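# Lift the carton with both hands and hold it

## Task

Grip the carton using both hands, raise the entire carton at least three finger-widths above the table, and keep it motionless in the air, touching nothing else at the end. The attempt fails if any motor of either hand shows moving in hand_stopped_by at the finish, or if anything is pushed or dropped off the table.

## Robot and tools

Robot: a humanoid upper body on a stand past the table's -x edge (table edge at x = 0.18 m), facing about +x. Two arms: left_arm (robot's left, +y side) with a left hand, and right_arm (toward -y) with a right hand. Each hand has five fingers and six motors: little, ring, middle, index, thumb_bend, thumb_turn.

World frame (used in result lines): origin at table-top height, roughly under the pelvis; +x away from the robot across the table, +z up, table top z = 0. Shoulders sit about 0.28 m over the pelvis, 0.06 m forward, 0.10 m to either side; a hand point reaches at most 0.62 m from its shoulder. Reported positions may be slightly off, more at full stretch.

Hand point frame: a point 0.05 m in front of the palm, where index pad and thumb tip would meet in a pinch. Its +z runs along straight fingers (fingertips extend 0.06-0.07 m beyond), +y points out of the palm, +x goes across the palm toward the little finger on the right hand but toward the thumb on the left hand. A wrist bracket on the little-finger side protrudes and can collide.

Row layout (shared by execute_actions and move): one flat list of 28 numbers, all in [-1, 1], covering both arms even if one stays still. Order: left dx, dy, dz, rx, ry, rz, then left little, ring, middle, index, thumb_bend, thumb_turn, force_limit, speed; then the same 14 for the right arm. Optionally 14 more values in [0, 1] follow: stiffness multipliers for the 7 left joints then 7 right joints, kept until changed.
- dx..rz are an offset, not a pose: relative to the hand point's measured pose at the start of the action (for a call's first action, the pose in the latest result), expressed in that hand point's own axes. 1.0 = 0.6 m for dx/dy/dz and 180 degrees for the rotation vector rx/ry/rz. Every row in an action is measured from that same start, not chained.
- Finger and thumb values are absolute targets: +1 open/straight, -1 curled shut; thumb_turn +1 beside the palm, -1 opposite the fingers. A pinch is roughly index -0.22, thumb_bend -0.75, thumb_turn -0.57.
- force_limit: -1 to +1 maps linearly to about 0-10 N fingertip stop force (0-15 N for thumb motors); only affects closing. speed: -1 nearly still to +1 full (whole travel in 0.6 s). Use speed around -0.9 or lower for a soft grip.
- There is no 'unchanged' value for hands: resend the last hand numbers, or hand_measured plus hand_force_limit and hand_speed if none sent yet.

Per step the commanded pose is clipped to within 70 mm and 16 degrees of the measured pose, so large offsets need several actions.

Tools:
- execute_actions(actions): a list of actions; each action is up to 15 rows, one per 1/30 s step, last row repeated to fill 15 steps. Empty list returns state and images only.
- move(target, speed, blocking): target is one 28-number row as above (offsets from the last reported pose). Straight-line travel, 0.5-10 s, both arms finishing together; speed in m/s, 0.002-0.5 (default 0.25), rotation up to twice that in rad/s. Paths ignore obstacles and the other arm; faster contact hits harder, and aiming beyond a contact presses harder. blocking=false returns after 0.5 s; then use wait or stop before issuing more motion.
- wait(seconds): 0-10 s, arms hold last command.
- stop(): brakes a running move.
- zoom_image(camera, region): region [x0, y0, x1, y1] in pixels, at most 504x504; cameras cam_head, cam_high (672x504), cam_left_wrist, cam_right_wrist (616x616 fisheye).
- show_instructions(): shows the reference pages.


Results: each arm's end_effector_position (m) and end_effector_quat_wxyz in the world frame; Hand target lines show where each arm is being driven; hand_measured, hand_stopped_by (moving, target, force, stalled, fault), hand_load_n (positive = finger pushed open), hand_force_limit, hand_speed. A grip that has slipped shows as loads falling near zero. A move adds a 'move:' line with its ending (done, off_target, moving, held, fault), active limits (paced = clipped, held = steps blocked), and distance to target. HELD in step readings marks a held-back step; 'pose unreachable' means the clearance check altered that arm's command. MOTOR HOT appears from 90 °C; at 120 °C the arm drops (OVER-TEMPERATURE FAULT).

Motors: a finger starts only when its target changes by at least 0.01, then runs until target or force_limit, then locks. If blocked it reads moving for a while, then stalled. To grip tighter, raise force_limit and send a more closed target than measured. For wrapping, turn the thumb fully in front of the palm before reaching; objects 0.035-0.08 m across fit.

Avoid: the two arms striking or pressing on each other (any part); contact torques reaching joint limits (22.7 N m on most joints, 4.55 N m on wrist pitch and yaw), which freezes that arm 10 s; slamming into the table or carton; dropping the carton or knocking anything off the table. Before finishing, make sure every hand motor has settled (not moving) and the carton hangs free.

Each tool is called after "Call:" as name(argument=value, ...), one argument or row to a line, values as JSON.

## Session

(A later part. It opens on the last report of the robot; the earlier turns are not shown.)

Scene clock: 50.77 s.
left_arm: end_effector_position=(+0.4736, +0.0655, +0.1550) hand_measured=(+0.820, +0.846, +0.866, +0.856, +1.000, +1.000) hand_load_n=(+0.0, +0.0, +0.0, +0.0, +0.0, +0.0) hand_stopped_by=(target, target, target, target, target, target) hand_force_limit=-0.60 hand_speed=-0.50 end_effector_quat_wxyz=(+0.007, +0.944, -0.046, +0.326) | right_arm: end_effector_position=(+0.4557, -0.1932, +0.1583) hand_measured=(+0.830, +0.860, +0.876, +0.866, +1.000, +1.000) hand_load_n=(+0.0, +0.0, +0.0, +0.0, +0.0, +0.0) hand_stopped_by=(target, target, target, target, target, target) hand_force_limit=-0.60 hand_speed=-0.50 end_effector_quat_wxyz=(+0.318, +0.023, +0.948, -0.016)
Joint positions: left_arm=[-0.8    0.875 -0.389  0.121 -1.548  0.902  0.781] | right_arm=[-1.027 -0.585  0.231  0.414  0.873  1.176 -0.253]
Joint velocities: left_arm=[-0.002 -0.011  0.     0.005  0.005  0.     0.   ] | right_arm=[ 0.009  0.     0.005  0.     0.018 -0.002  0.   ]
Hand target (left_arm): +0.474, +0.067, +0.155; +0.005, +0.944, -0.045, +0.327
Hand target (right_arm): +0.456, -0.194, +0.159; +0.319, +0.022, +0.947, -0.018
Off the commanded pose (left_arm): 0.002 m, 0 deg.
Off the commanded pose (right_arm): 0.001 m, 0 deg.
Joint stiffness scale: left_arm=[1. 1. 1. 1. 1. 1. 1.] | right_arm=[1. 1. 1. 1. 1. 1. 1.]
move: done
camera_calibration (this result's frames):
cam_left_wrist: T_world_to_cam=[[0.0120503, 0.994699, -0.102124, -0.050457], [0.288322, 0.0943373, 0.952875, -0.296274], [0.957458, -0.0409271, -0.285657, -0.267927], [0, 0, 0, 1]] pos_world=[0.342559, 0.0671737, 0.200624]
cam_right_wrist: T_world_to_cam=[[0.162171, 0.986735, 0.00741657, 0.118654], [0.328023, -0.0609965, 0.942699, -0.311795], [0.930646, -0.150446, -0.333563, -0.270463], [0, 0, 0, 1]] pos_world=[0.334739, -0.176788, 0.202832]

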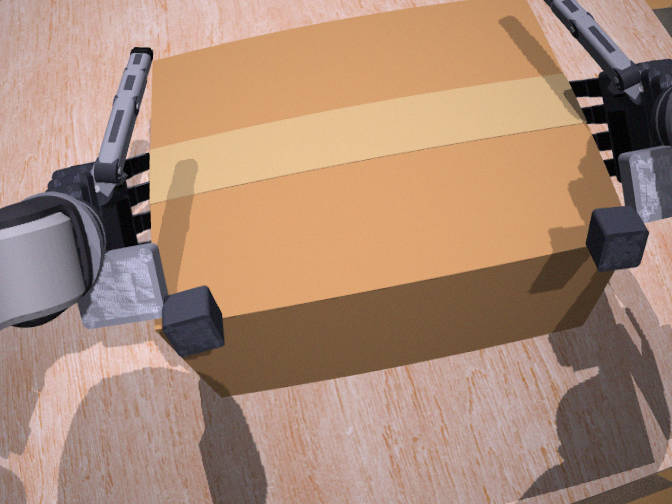

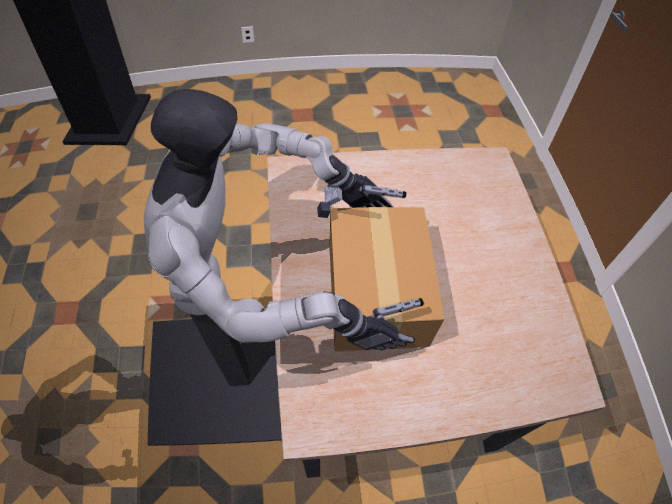

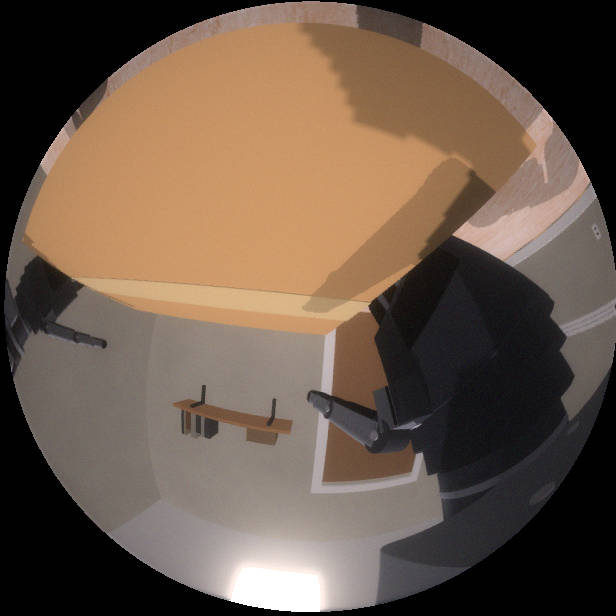

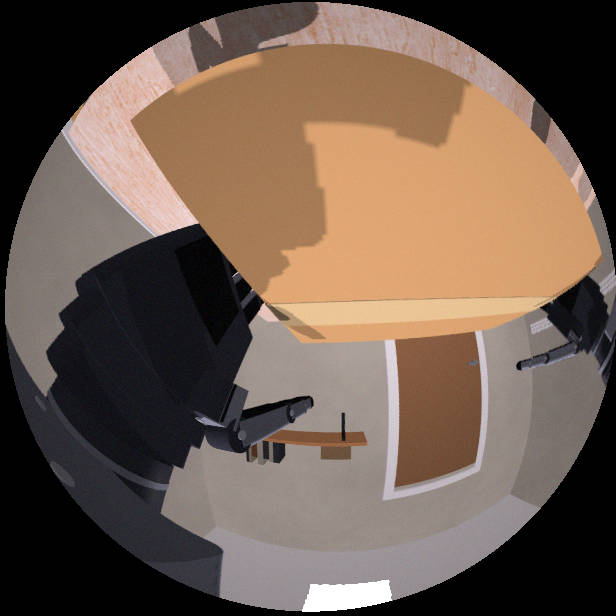

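Call:
move(
  target=[-0.047,0,-0.037,0,0.035,0,0.82,0.845,0.865,0.855,1,1,-0.6,-0.5,0.047,0,-0.036,0,-0.04,0,0.83,0.86,0.875,0.865,1,1,-0.6,-0.5],
  speed=0.15,
)

Call:
move(
  target=[-0.0175,0.005,0.018,-0.002,0.042,-0.006,0.82,0.845,0.865,0.855,1,1,-0.6,-0.5,0.0165,0.005,0.017,-0.002,-0.043,0.004,0.83,0.86,0.875,0.865,1,1,-0.6,-0.5],
  speed=0.15,
)

Scene clock: 52.83 s.
left_arm: end_effector_position=(+0.4369, +0.0671, +0.1503) hand_measured=(+0.820, +0.846, +0.866, +0.856, +1.000, +1.000) hand_load_n=(+0.0, +0.0, +0.0, +0.0, +0.0, +0.0) hand_stopped_by=(target, target, target, target, target, target) hand_force_limit=-0.60 hand_speed=-0.50 end_effector_quat_wxyz=(+0.009, +0.927, -0.049, +0.373) | right_arm: end_effector_position=(+0.4194, -0.1920, +0.1552) hand_measured=(+0.830, +0.860, +0.876, +0.866, +1.000, +1.000) hand_load_n=(+0.0, +0.0, +0.0, +0.0, +0.0, +0.0) hand_stopped_by=(target, target, target, target, target, target) hand_force_limit=-0.60 hand_speed=-0.50 end_effector_quat_wxyz=(+0.374, +0.019, +0.927, -0.020)
Joint positions: left_arm=[-0.507  0.922 -0.35  -0.202 -1.485  0.713  0.83 ] | right_arm=[-0.69  -0.621  0.13   0.001  0.927  1.114 -0.357]
Joint velocities: left_arm=[ 0.     0.005 -0.005  0.005  0.    -0.001  0.   ] | right_arm=[ 0.003 -0.009 -0.002  0.008  0.005  0.     0.   ]
Hand target (left_arm): +0.438, +0.068, +0.152; +0.007, +0.925, -0.048, +0.377
Hand target (right_arm): +0.421, -0.192, +0.157; +0.377, +0.020, +0.926, -0.020
Off the commanded pose (left_arm): 0.005 m, 1 deg.
Off the commanded pose (right_arm): 0.003 m, 1 deg.
Joint stiffness scale: left_arm=[1. 1. 1. 1. 1. 1. 1.] | right_arm=[1. 1. 1. 1. 1. 1. 1.]
move: off_target (left_arm)
camera_calibration (this result's frames):
cam_left_wrist: T_world_to_cam=[[0.0293172, 0.993753, -0.107678, -0.0587215], [0.19325, 0.100057, 0.976034, -0.243706], [0.980711, -0.0494235, -0.18911, -0.25809], [0, 0, 0, 1]] pos_world=[0.30193, 0.0699834, 0.182735]
cam_right_wrist: T_world_to_cam=[[0.154938, 0.987824, 0.0140964, 0.12552], [0.214783, -0.0476088, 0.975501, -0.251918], [0.964294, -0.148114, -0.219544, -0.268819], [0, 0, 0, 1]] pos_world=[0.29388, -0.175801, 0.184959]

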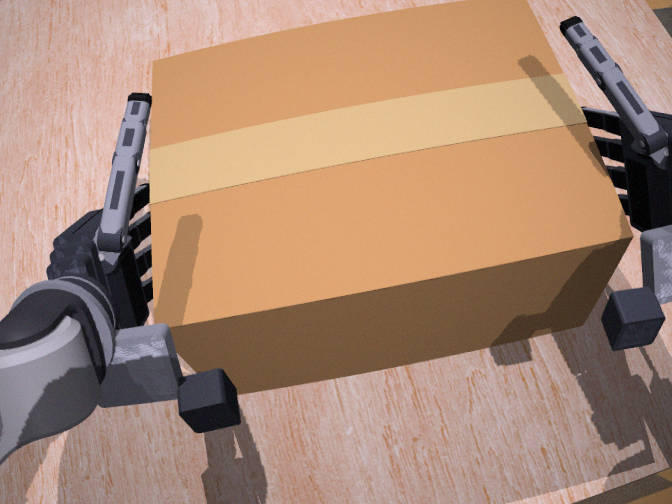

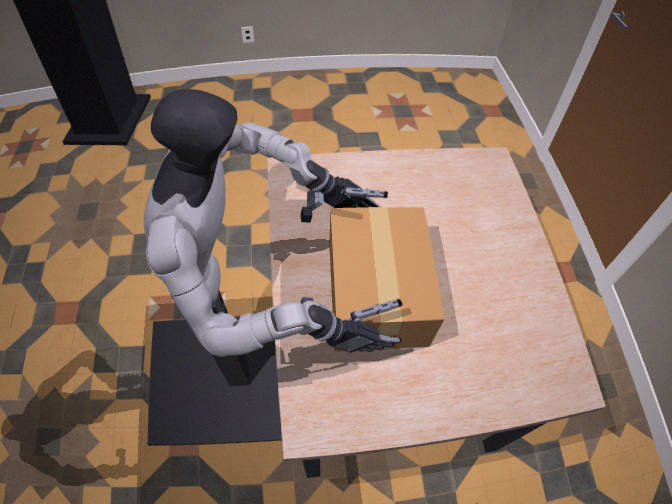

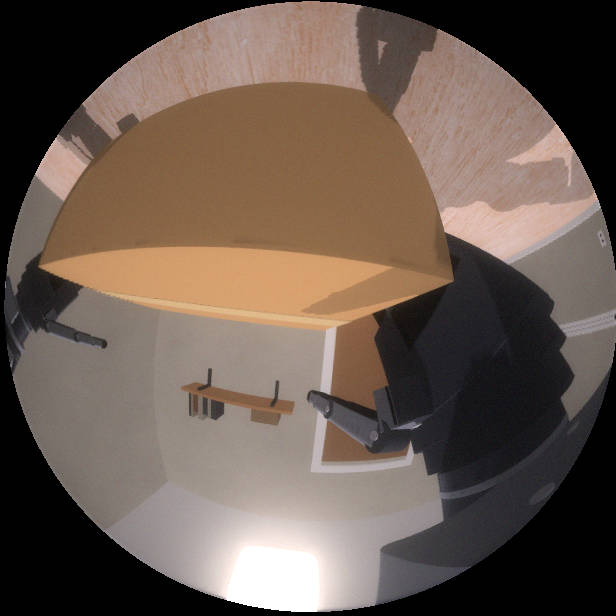

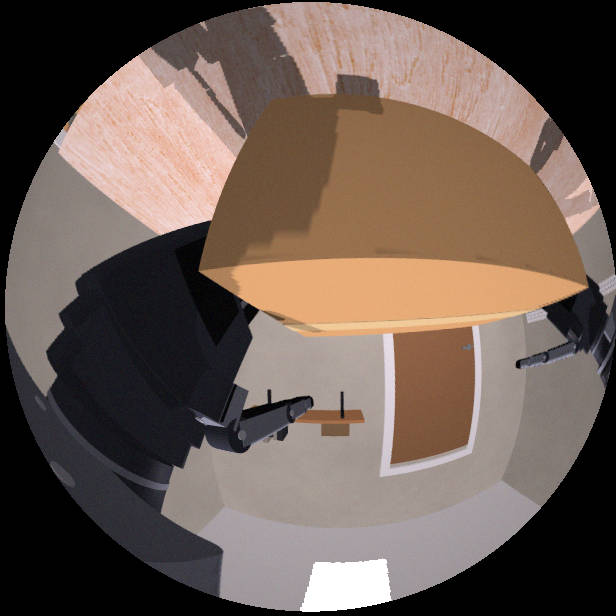

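Scene clock: 53.63 s.
left_arm: end_effector_position=(+0.4374, +0.0650, +0.1337) hand_measured=(+0.820, +0.846, +0.866, +0.856, +1.000, +1.000) hand_load_n=(+0.0, +0.0, +0.0, +0.0, +0.0, +0.0) hand_stopped_by=(target, target, target, target, target, target) hand_force_limit=-0.60 hand_speed=-0.50 end_effector_quat_wxyz=(+0.017, +0.901, -0.039, +0.431) | right_arm: end_effector_position=(+0.4203, -0.1898, +0.1405) hand_measured=(+0.830, +0.860, +0.876, +0.866, +1.000, +1.000) hand_load_n=(+0.0, +0.0, +0.0, +0.0, +0.0, +0.0) hand_stopped_by=(target, target, target, target, target, target) hand_force_limit=-0.60 hand_speed=-0.50 end_effector_quat_wxyz=(+0.434, +0.027, +0.900, -0.015)
Joint positions: left_arm=[-0.389  0.841 -0.42  -0.165 -1.214  0.473  0.693] | right_arm=[-0.548 -0.592  0.205  0.022  0.794  0.793 -0.265]
Joint velocities: left_arm=[-0.002 -0.012  0.    -0.003 -0.002 -0.006  0.   ] | right_arm=[ 0.003  0.003  0.005 -0.011  0.003 -0.009  0.   ]
Hand target (left_arm): +0.438, +0.065, +0.134; +0.017, +0.901, -0.040, +0.432
Hand target (right_arm): +0.421, -0.190, +0.140; +0.435, +0.025, +0.900, -0.016
Off the commanded pose (left_arm): 0.002 m, 0 deg.
Off the commanded pose (right_arm): 0.001 m, 1 deg.
Joint stiffness scale: left_arm=[1. 1. 1. 1. 1. 1. 1.] | right_arm=[1. 1. 1. 1. 1. 1. 1.]
move: done
camera_calibration (this result's frames):
cam_left_wrist: T_world_to_cam=[[0.0350057, 0.990684, -0.131602, -0.0575788], [0.0689876, 0.128973, 0.989245, -0.176609], [0.997003, -0.0437082, -0.0638301, -0.286129], [0, 0, 0, 1]] pos_world=[0.299471, 0.0673141, 0.148869]
cam_right_wrist: T_world_to_cam=[[0.159986, 0.986007, 0.0468387, 0.116405], [0.0833004, -0.0607662, 0.99467, -0.187556], [0.983598, -0.155232, -0.0918566, -0.300072], [0, 0, 0, 1]] pos_world=[0.292151, -0.172754, 0.153541]

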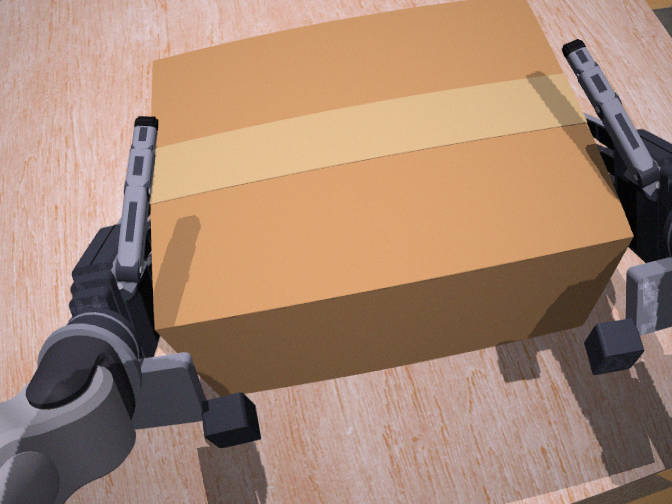

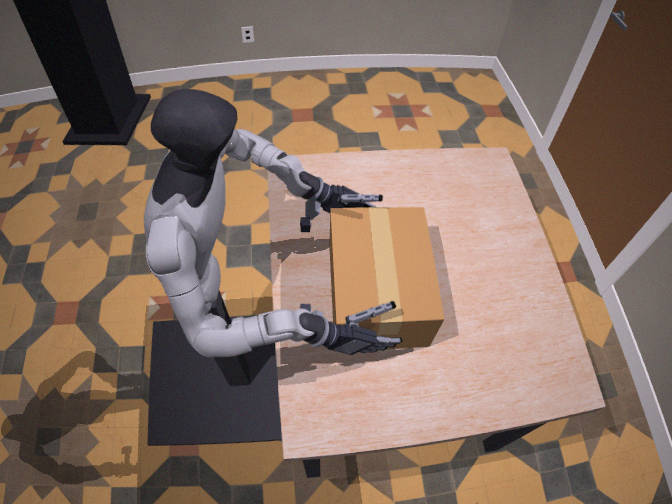

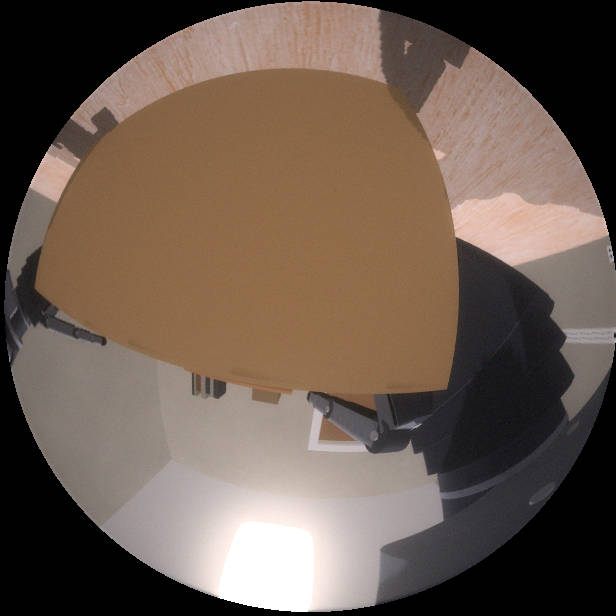

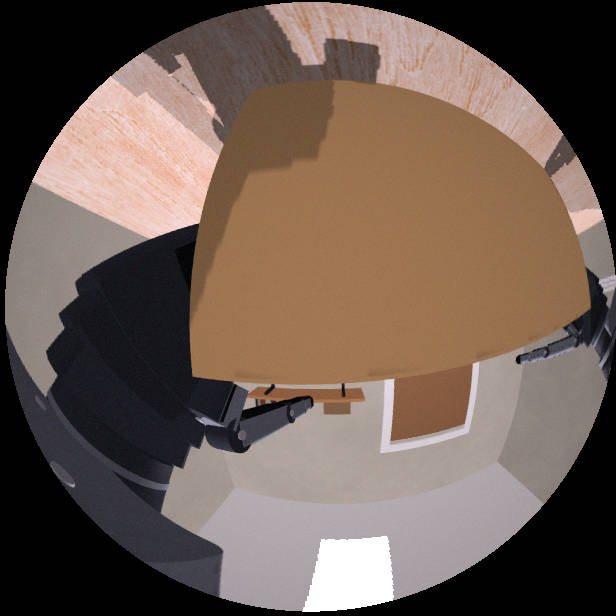

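Call:
move(
  target=[0.013,0.002,-0.005,0,0.004,0,0.82,0.845,0.865,0.855,1,1,-0.6,-0.5,-0.011,0.002,0,0,-0.002,0,0.83,0.86,0.875,0.865,1,1,-0.6,-0.5],
  speed=0.1,
)

Call:
move(
  target=[0,0.028,0,0,0,0,0.82,0.845,0.865,0.855,1,1,-0.6,-0.5,0,0.028,0,0,0,0,0.83,0.86,0.875,0.865,1,1,-0.6,-0.5],
  speed=0.04,
)

Call:
move(
  target=[0,0.084,-0.024,-0.054,0,-0.008,0.82,0.845,0.865,0.855,1,1,-0.6,-0.5,0,0.098,-0.024,-0.059,0,0.002,0.83,0.86,0.875,0.865,1,1,-0.6,-0.5],
  speed=0.15,
)

Scene clock: 54.80 s.
left_arm: end_effector_position=(+0.4394, +0.0634, +0.1406) hand_measured=(+0.820, +0.846, +0.866, +0.856, +1.000, +1.000) hand_load_n=(+0.0, +0.0, +0.0, +0.0, +0.0, +0.0) hand_stopped_by=(target, target, target, target, target, target) hand_force_limit=-0.60 hand_speed=-0.50 end_effector_quat_wxyz=(+0.017, +0.899, -0.040, +0.436) | right_arm: end_effector_position=(+0.4240, -0.1891, +0.1454) hand_measured=(+0.830, +0.860, +0.876, +0.866, +1.000, +1.000) hand_load_n=(+0.0, +0.0, +0.0, +0.0, +0.0, +0.0) hand_stopped_by=(target, target, target, target, target, target) hand_force_limit=-0.60 hand_speed=-0.50 end_effector_quat_wxyz=(+0.437, +0.025, +0.899, -0.016)
Joint positions: left_arm=[-0.396  0.844 -0.41  -0.184 -1.219  0.485  0.707] | right_arm=[-0.566 -0.591  0.203  0.022  0.794  0.804 -0.269]
Joint velocities: left_arm=[ 0.006  0.008  0.015 -0.003  0.     0.003  0.   ] | right_arm=[ 0.     0.015  0.     0.006 -0.011  0.002  0.   ]
Hand target (left_arm): +0.440, +0.063, +0.142; +0.018, +0.899, -0.040, +0.436
Hand target (right_arm): +0.424, -0.189, +0.146; +0.437, +0.027, +0.899, -0.015
Off the commanded pose (left_arm): 0.001 m, 0 deg.
Off the commanded pose (right_arm): 0.001 m, 0 deg.
Joint stiffness scale: left_arm=[1. 1. 1. 1. 1. 1. 1.] | right_arm=[1. 1. 1. 1. 1. 1. 1.]
move: done
camera_calibration (this result's frames):
cam_left_wrist: T_world_to_cam=[[0.0382315, 0.9907, -0.130582, -0.0567116], [0.0566, 0.128321, 0.990116, -0.178059], [0.997665, -0.0452446, -0.0511677, -0.289674], [0, 0, 0, 1]] pos_world=[0.301244, 0.0659267, 0.154072]
cam_right_wrist: T_world_to_cam=[[0.157393, 0.986583, 0.0433743, 0.116626], [0.0763496, -0.0559472, 0.99551, -0.188962], [0.98458, -0.153375, -0.084131, -0.304313], [0, 0, 0, 1]] pos_world=[0.295691, -0.172307, 0.157453]

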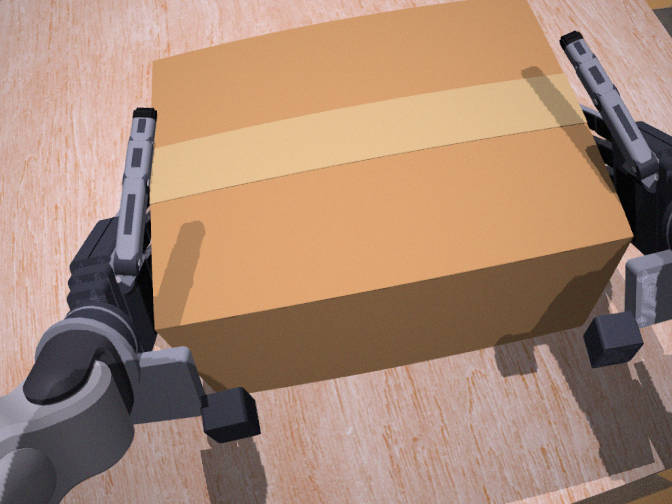

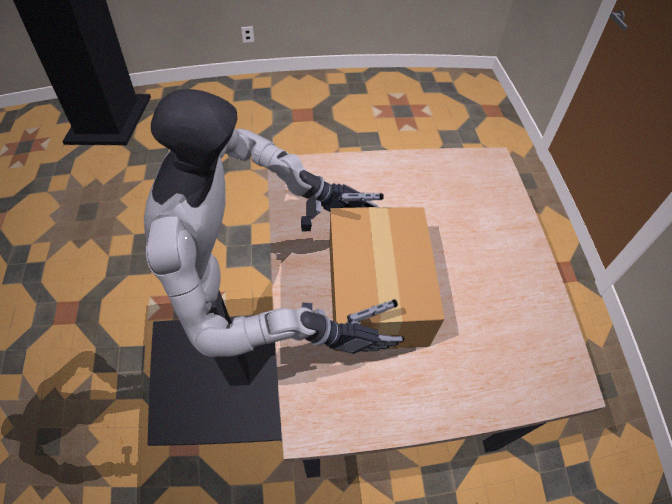

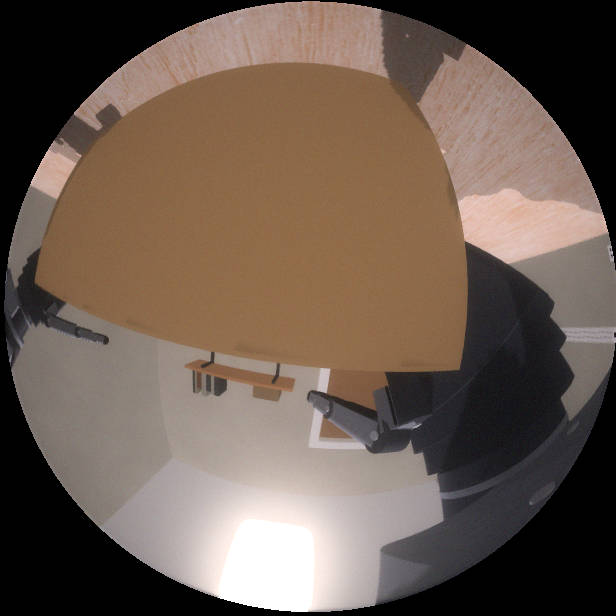

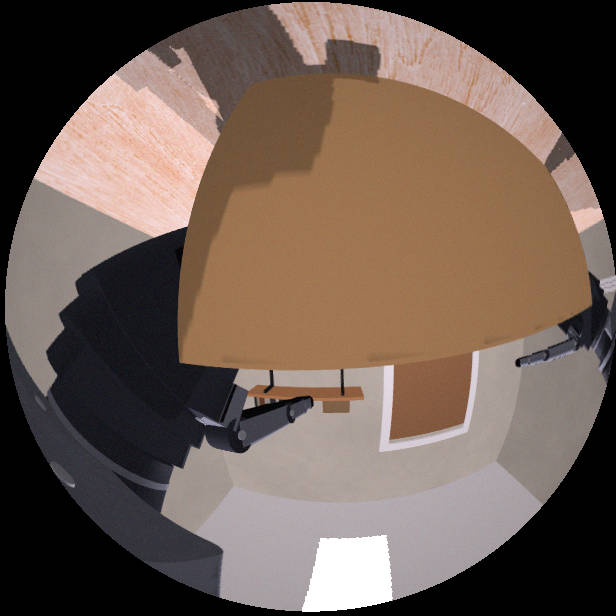

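Scene clock: 55.50 s.
left_arm: end_effector_position=(+0.4393, +0.0523, +0.1391) hand_measured=(+0.820, +0.846, +0.866, +0.856, +1.000, +1.000) hand_load_n=(+0.0, +1.0, +0.0, +0.0, +0.0, +0.0) hand_stopped_by=(target, target, target, target, target, target) hand_force_limit=-0.60 hand_speed=-0.50 end_effector_quat_wxyz=(+0.009, +0.899, -0.038, +0.436) | right_arm: end_effector_position=(+0.4244, -0.1758, +0.1444) hand_measured=(+0.830, +0.860, +0.876, +0.866, +1.000, +1.000) hand_load_n=(+0.5, +0.0, +0.0, +0.0, +0.0, +0.0) hand_stopped_by=(target, target, target, target, target, target) hand_force_limit=-0.60 hand_speed=-0.50 end_effector_quat_wxyz=(+0.437, +0.026, +0.899, -0.020)
Joint positions: left_arm=[-0.429  0.801 -0.444 -0.188 -1.214  0.495  0.779] | right_arm=[-0.567 -0.546  0.217 -0.011  0.794  0.826 -0.335]
Joint velocities: left_arm=[-0.011 -0.005  0.002 -0.002  0.     0.     0.006] | right_arm=[ 0.     0.     0.003  0.008  0.006  0.    -0.002]
Hand target (left_arm): +0.438, +0.047, +0.140; +0.017, +0.899, -0.042, +0.437
Hand target (right_arm): +0.425, -0.172, +0.145; +0.437, +0.024, +0.899, -0.017
Off the commanded pose (left_arm): 0.006 m, 1 deg.
Off the commanded pose (right_arm): 0.004 m, 0 deg.
Joint stiffness scale: left_arm=[1. 1. 1. 1. 1. 1. 1.] | right_arm=[1. 1. 1. 1. 1. 1. 1.]
move: off_target (left_arm, right_arm)
camera_calibration (this result's frames):
cam_left_wrist: T_world_to_cam=[[0.0269872, 0.992645, -0.118018, -0.0428201], [0.0557693, 0.116382, 0.991638, -0.174325], [0.998079, -0.0333433, -0.0522182, -0.290858], [0, 0, 0, 1]] pos_world=[0.301177, 0.0530953, 0.152625]
cam_right_wrist: T_world_to_cam=[[0.16315, 0.985851, 0.038459, 0.101582], [0.0775517, -0.0516753, 0.995648, -0.187036], [0.983549, -0.159458, -0.0848853, -0.303261], [0, 0, 0, 1]] pos_world=[0.296204, -0.158167, 0.156572]

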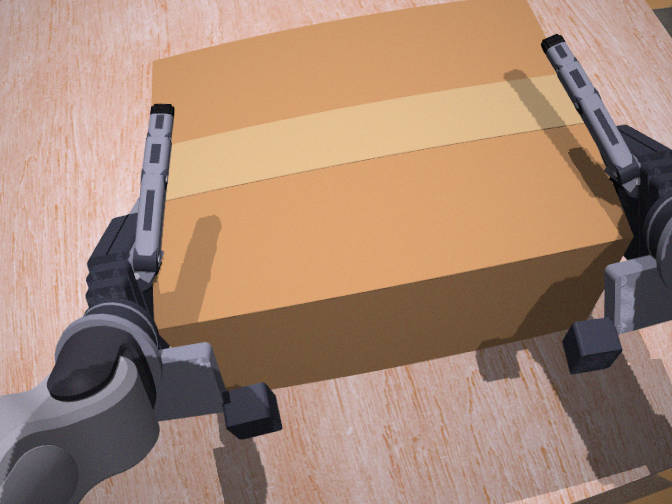

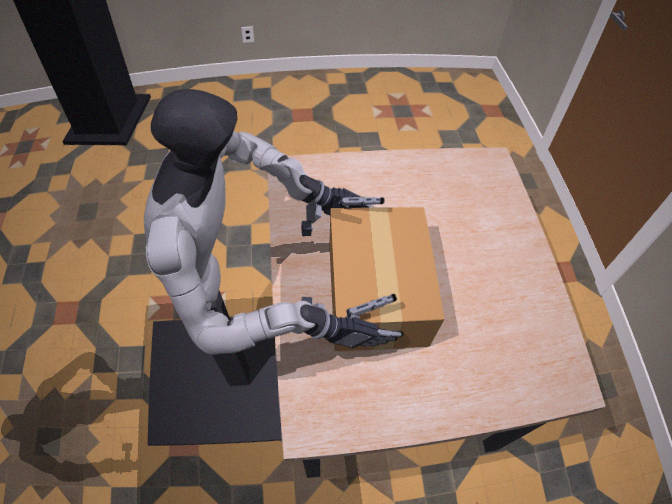

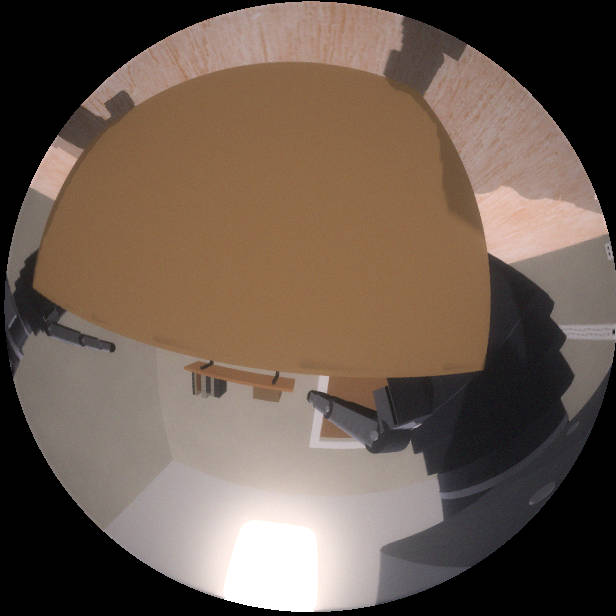

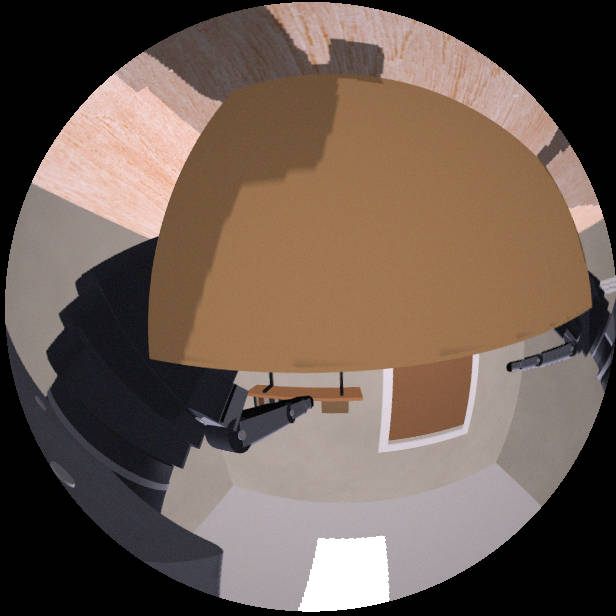

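Scene clock: 56.40 s.
left_arm: end_effector_position=(+0.4390, +0.0511, +0.1387) hand_measured=(+0.820, +0.846, +0.866, +0.856, +1.000, +1.000) hand_load_n=(+2.0, +3.5, +2.0, +2.0, +0.0, +0.0) hand_stopped_by=(target, target, target, target, target, target) hand_force_limit=-0.60 hand_speed=-0.50 end_effector_quat_wxyz=(+0.009, +0.898, -0.044, +0.438) | right_arm: end_effector_position=(+0.4220, -0.1745, +0.1441) hand_measured=(+0.830, +0.860, +0.876, +0.866, +1.000, +1.000) hand_load_n=(+0.0, +1.5, +2.5, +7.0, +0.0, +0.0) hand_stopped_by=(target, target, target, target, target, target) hand_force_limit=-0.60 hand_speed=-0.50 end_effector_quat_wxyz=(+0.436, +0.017, +0.900, -0.025)
Joint positions: left_arm=[-0.429  0.801 -0.448 -0.185 -1.201  0.494  0.767] | right_arm=[-0.562 -0.548  0.218 -0.031  0.78   0.844 -0.335]
Joint velocities: left_arm=[-0.012 -0.003  0.011  0.008  0.005  0.    -0.001] | right_arm=[-0.006  0.011  0.015 -0.002 -0.009  0.005  0.002]
Hand target (left_arm): +0.423, +0.005, +0.150; +0.090, +0.895, -0.065, +0.432
Hand target (right_arm): +0.415, -0.119, +0.155; +0.437, -0.013, +0.897, +0.064
Off the commanded pose (left_arm): 0.051 m, 10 deg.
Off the commanded pose (right_arm): 0.059 m, 11 deg.
Joint stiffness scale: left_arm=[1. 1. 1. 1. 1. 1. 1.] | right_arm=[1. 1. 1. 1. 1. 1. 1.]
move: off_target (left_arm, right_arm)
camera_calibration (this result's frames):
cam_left_wrist: T_world_to_cam=[[0.0380288, 0.992802, -0.113565, -0.0471562], [0.0517429, 0.111539, 0.992412, -0.171884], [0.997936, -0.0436165, -0.0471288, -0.29073], [0, 0, 0, 1]] pos_world=[0.300817, 0.0533079, 0.151523]
cam_right_wrist: T_world_to_cam=[[0.151559, 0.98825, 0.0197981, 0.108664], [0.0811519, -0.0324024, 0.996175, -0.184673], [0.985111, -0.149373, -0.0851092, -0.299602], [0, 0, 0, 1]] pos_world=[0.293659, -0.158124, 0.156317]

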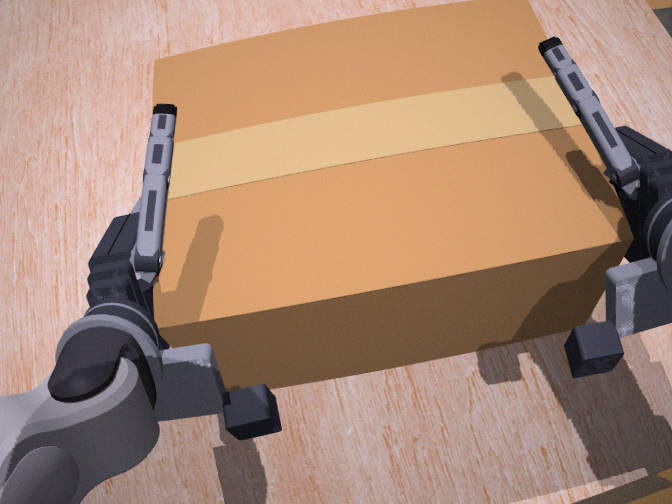

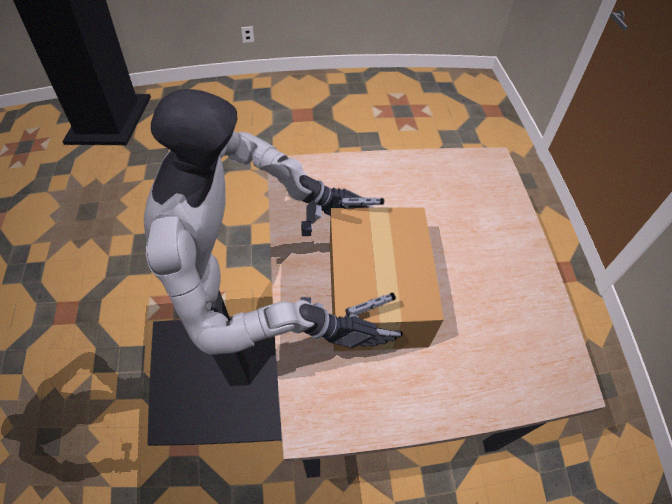

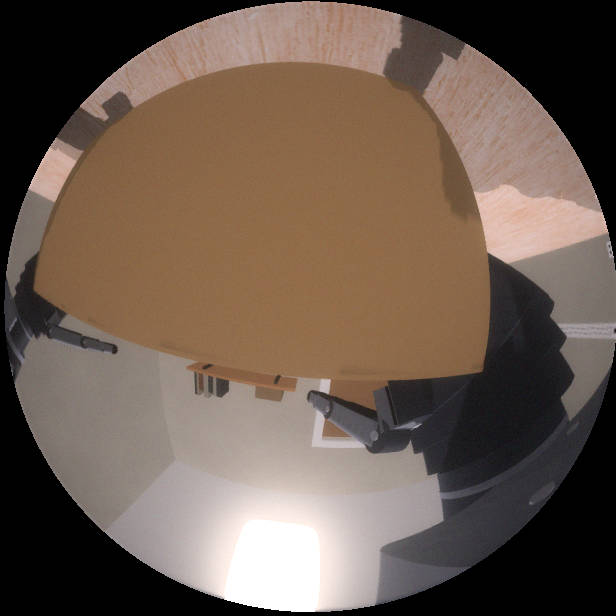

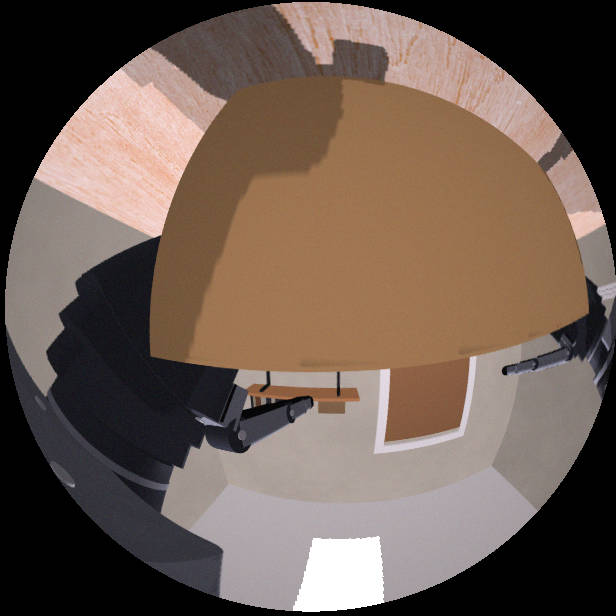

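Call:
execute_actions(
  actions=[
    [[0.002,0.083,-0.0245,-0.052,-0.001,-0.01,0.82,0.845,0.865,0.855,1,1,-0.6,-0.5,-0.005,0.097,-0.0215,-0.0595,-0.001,0.008,0.83,0.86,0.875,0.865,1,1,-0.6,-0.5],[0.004,0.084,-0.025,-0.052,0,-0.01,0.82,0.845,0.865,0.855,1,1,-0.6,-0.5,-0.007,0.098,-0.022,-0.0595,-0.002,0.009,0.83,0.86,0.875,0.865,1,1,-0.6,-0.5],[0.006,0.085,-0.0255,-0.052,0,-0.01,0.82,0.845,0.865,0.855,1,1,-0.6,-0.5,-0.009,0.099,-0.0225,-0.0595,-0.002,0.01,0.83,0.86,0.875,0.865,1,1,-0.6,-0.5],[0.008,0.086,-0.026,-0.052,0.001,-0.01,0.82,0.845,0.865,0.855,1,1,-0.6,-0.5,-0.011,0.1,-0.023,-0.0595,-0.003,0.011,0.83,0.86,0.875,0.865,1,1,-0.6,-0.5],[0.01,0.086,-0.0265,-0.052,0.001,-0.01,0.82,0.845,0.865,0.855,1,1,-0.6,-0.5,-0.013,0.1,-0.0235,-0.0595,-0.003,0.011,0.83,0.86,0.875,0.865,1,1,-0.6,-0.5],[0.012,0.086,-0.027,-0.052,0.002,-0.01,0.82,0.845,0.865,0.855,1,1,-0.6,-0.5,-0.015,0.1,-0.024,-0.0595,-0.004,0.011,0.83,0.86,0.875,0.865,1,1,-0.6,-0.5],[0.014,0.086,-0.0275,-0.052,0.002,-0.01,0.82,0.845,0.865,0.855,1,1,-0.6,-0.5,-0.017,0.1,-0.0245,-0.0595,-0.005,0.011,0.83,0.86,0.875,0.865,1,1,-0.6,-0.5],[0.016,0.086,-0.028,-0.052,0.003,-0.01,0.82,0.845,0.865,0.855,1,1,-0.6,-0.5,-0.019,0.1,-0.025,-0.0595,-0.005,0.011,0.83,0.86,0.875,0.865,1,1,-0.6,-0.5],[0.018,0.086,-0.0285,-0.052,0.003,-0.01,0.82,0.845,0.865,0.855,1,1,-0.6,-0.5,-0.021,0.1,-0.0255,-0.0595,-0.006,0.011,0.83,0.86,0.875,0.865,1,1,-0.6,-0.5],[0.02,0.086,-0.029,-0.052,0.004,-0.01,0.82,0.845,0.865,0.855,1,1,-0.6,-0.5,-0.023,0.1,-0.026,-0.0595,-0.007,0.011,0.83,0.86,0.875,0.865,1,1,-0.6,-0.5],[0.022,0.086,-0.0295,-0.052,0.004,-0.01,0.82,0.845,0.865,0.855,1,1,-0.6,-0.5,-0.025,0.1,-0.0265,-0.0595,-0.007,0.011,0.83,0.86,0.875,0.865,1,1,-0.6,-0.5],[0.024,0.086,-0.03,-0.052,0.005,-0.01,0.82,0.845,0.865,0.855,1,1,-0.6,-0.5,-0.027,0.1,-0.027,-0.0595,-0.008,0.011,0.83,0.86,0.875,0.865,1,1,-0.6,-0.5],[0.026,0.086,-0.0305,-0.052,0.005,-0.01,0.82,0.845,0.865,0.855,1,1,-0.6,-0.5,-0.029,0.1,-0.0275,-0.0595,-0.009,0.011,0.83,0.86,0.875,0.865,1,1,-0.6,-0.5]],
  ],
)

Call:
wait(
  seconds=0.4,
)

Scene clock: 58.10 s.
left_arm: end_effector_position=(+0.4376, +0.0485, +0.1390) hand_measured=(+0.820, +0.846, +0.866, +0.856, +1.000, +1.000) hand_load_n=(+0.0, +2.5, +2.5, +3.0, +0.0, +0.0) hand_stopped_by=(target, target, target, target, target, target) hand_force_limit=-0.60 hand_speed=-0.50 end_effector_quat_wxyz=(+0.007, +0.900, -0.049, +0.432) | right_arm: end_effector_position=(+0.4204, -0.1761, +0.1444) hand_measured=(+0.830, +0.860, +0.876, +0.866, +1.000, +1.000) hand_load_n=(+0.0, +1.5, +3.0, +8.0, +0.0, +0.0) hand_stopped_by=(target, target, target, target, target, target) hand_force_limit=-0.60 hand_speed=-0.50 end_effector_quat_wxyz=(+0.429, +0.019, +0.902, -0.030)
Joint positions: left_arm=[-0.442  0.801 -0.446 -0.196 -1.218  0.525  0.785] | right_arm=[-0.563 -0.54   0.198 -0.051  0.778  0.887 -0.35 ]
Joint velocities: left_arm=[-0.014  0.005  0.006 -0.011 -0.038  0.053  0.018] | right_arm=[ 0.008  0.017 -0.038 -0.021 -0.003  0.064 -0.001]
Hand target (left_arm): +0.427, +0.002, +0.163; +0.089, +0.890, -0.069, +0.441
Hand target (right_arm): +0.420, -0.117, +0.168; +0.448, -0.011, +0.891, +0.065
Off the commanded pose (left_arm): 0.054 m, 10 deg.
Off the commanded pose (right_arm): 0.066 m, 12 deg.
Joint stiffness scale: left_arm=[1. 1. 1. 1. 1. 1. 1.] | right_arm=[1. 1. 1. 1. 1. 1. 1.]
Step readings (end_effector_position):
0: left_arm (+0.4390, +0.0511, +0.1387) | right_arm (+0.4220, -0.1745, +0.1440)
1: left_arm (+0.4390, +0.0511, +0.1387) | right_arm (+0.4220, -0.1745, +0.1440)
2: left_arm (+0.4390, +0.0511, +0.1386) | right_arm (+0.4219, -0.1744, +0.1440)
4: left_arm (+0.4388, +0.0509, +0.1386) | right_arm (+0.4217, -0.1745, +0.1440)
8: left_arm (+0.4382, +0.0500, +0.1385) | right_arm (+0.4213, -0.1749, +0.1441)
15: end_effector_position above
camera_calibration (this result's frames):
cam_left_wrist: T_world_to_cam=[[0.044061, 0.993459, -0.105349, -0.0482265], [0.0651884, 0.102367, 0.992608, -0.177314], [0.9969, -0.0506028, -0.0602516, -0.28678], [0, 0, 0, 1]] pos_world=[0.299574, 0.0515503, 0.153644]
cam_right_wrist: T_world_to_cam=[[0.159841, 0.987085, 0.0106426, 0.108109], [0.0945716, -0.026044, 0.995177, -0.189361], [0.982602, -0.158064, -0.0975131, -0.296932], [0, 0, 0, 1]] pos_world=[0.292394, -0.158578, 0.158342]

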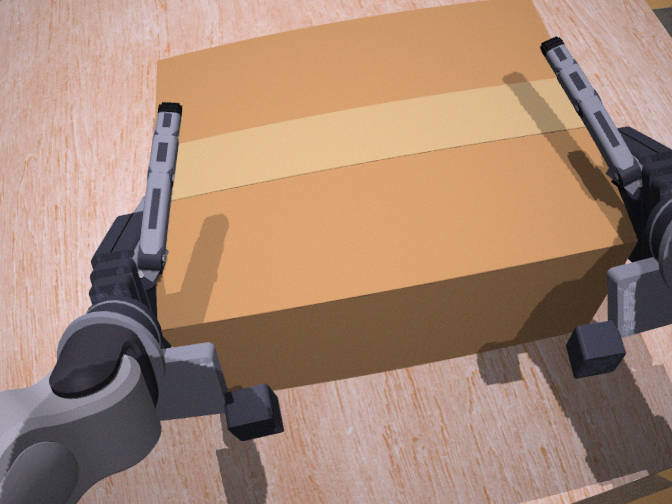

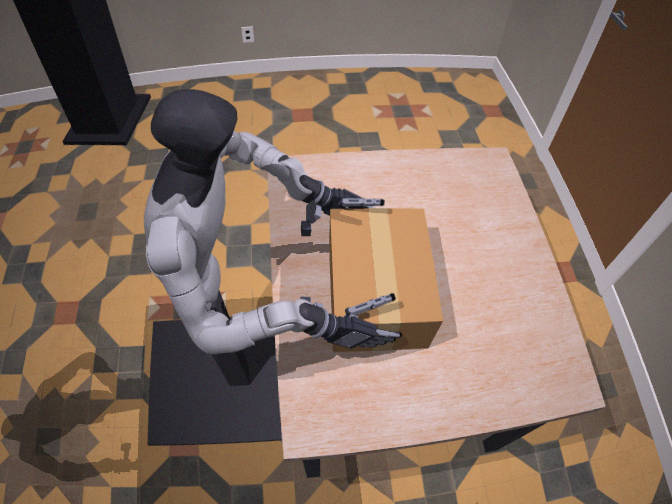

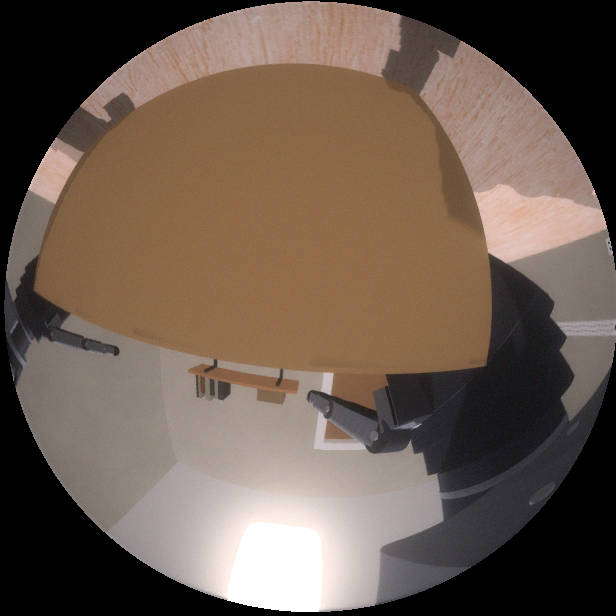

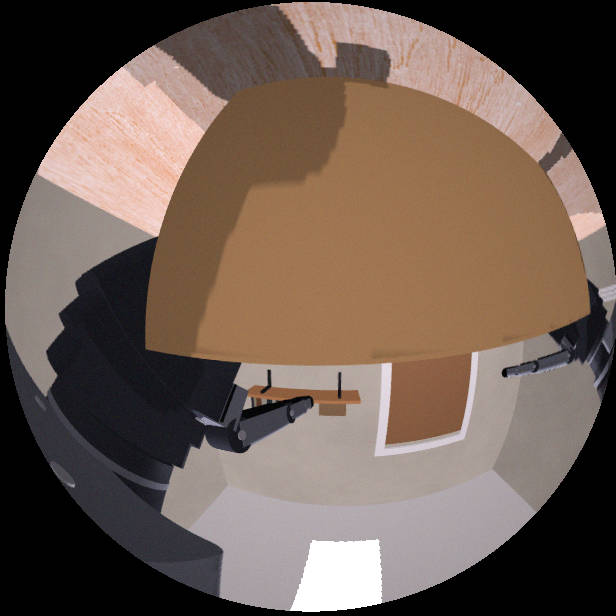

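Scene clock: 58.50 s.
left_arm: end_effector_position=(+0.4411, +0.0534, +0.1418) hand_measured=(+0.820, +0.846, +0.866, +0.856, +1.000, +1.000) hand_load_n=(+0.0, +1.0, +4.0, +5.5, +0.0, +0.0) hand_stopped_by=(target, target, target, target, target, target) hand_force_limit=-0.60 hand_speed=-0.50 end_effector_quat_wxyz=(-0.001, +0.899, -0.044, +0.436) | right_arm: end_effector_position=(+0.4311, -0.1717, +0.1678) hand_measured=(+0.830, +0.860, +0.876, +0.866, +1.000, +1.000) hand_load_n=(+2.0, +6.5, +4.0, +1.5, +0.0, +0.0) hand_stopped_by=(target, target, target, target, target, target) hand_force_limit=-0.60 hand_speed=-0.50 end_effector_quat_wxyz=(+0.459, +0.021, +0.888, -0.019)
Joint positions: left_arm=[-0.444  0.806 -0.437 -0.195 -1.219  0.525  0.798] | right_arm=[-0.586 -0.536  0.18  -0.072  0.785  0.866 -0.344]
Joint velocities: left_arm=[ 0.     0.008 -0.003 -0.003 -0.005  0.     0.   ] | right_arm=[0.    0.015 0.    0.008 0.    0.    0.   ]
Hand target (left_arm): +0.427, +0.002, +0.163; +0.089, +0.890, -0.069, +0.441
Hand target (right_arm): +0.420, -0.117, +0.168; +0.448, -0.011, +0.891, +0.065
Off the commanded pose (left_arm): 0.058 m, 11 deg.
Off the commanded pose (right_arm): 0.059 m, 10 deg.
Joint stiffness scale: left_arm=[1. 1. 1. 1. 1. 1. 1.] | right_arm=[1. 1. 1. 1. 1. 1. 1.]
wait: 0.40 s; at rest by 0.37 s
camera_calibration (this result's frames):
cam_left_wrist: T_world_to_cam=[[0.0292279, 0.994954, -0.0959791, -0.0478057], [0.0541332, 0.0943037, 0.994071, -0.175727], [0.998106, -0.0342503, -0.0511037, -0.292635], [0, 0, 0, 1]] pos_world=[0.30299, 0.0541134, 0.155142]
cam_right_wrist: T_world_to_cam=[[0.151561, 0.987565, 0.0417751, 0.100304], [0.0272122, -0.0464161, 0.998551, -0.188509], [0.988073, -0.150205, -0.0339087, -0.316097], [0, 0, 0, 1]] pos_world=[0.302255, -0.155286, 0.173327]

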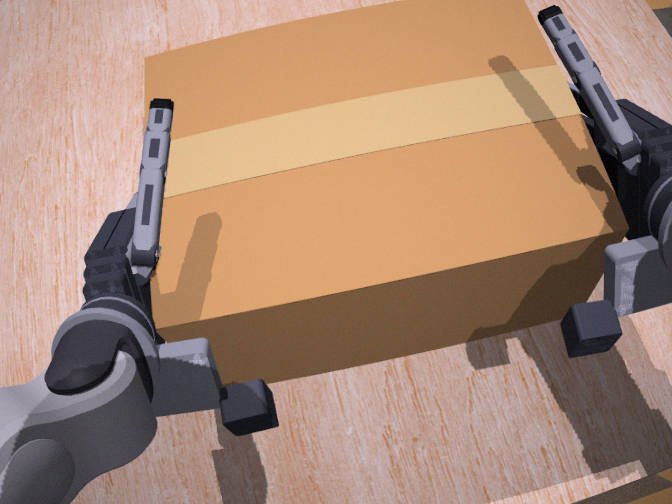

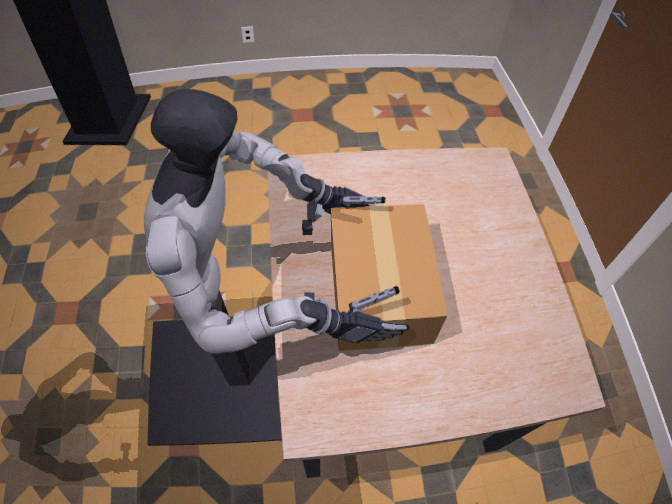

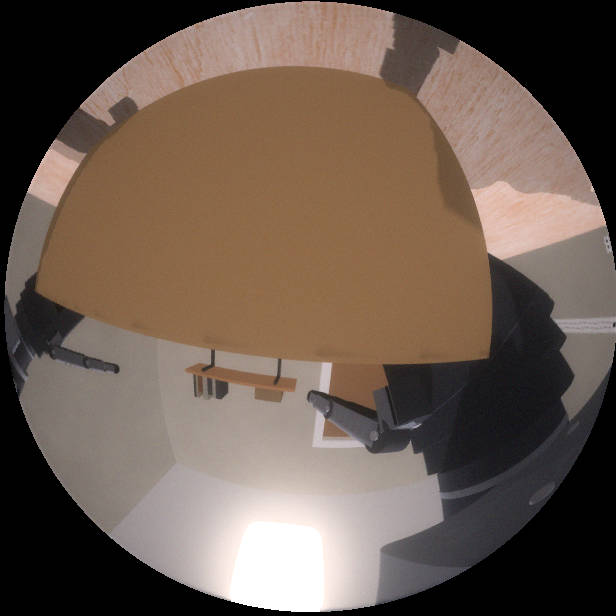

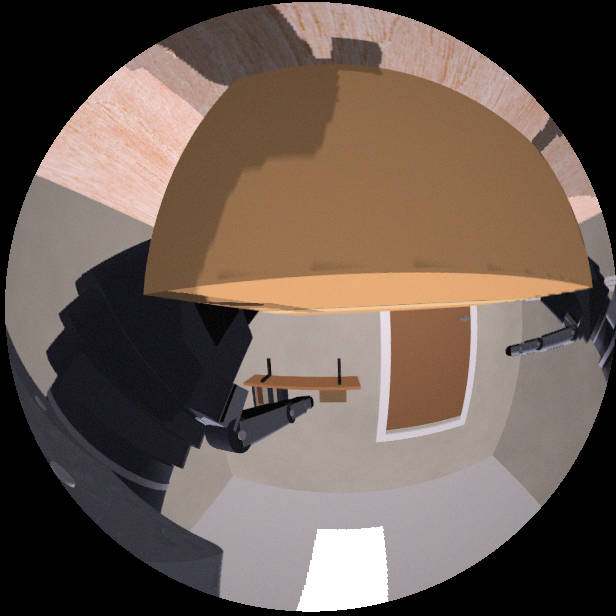

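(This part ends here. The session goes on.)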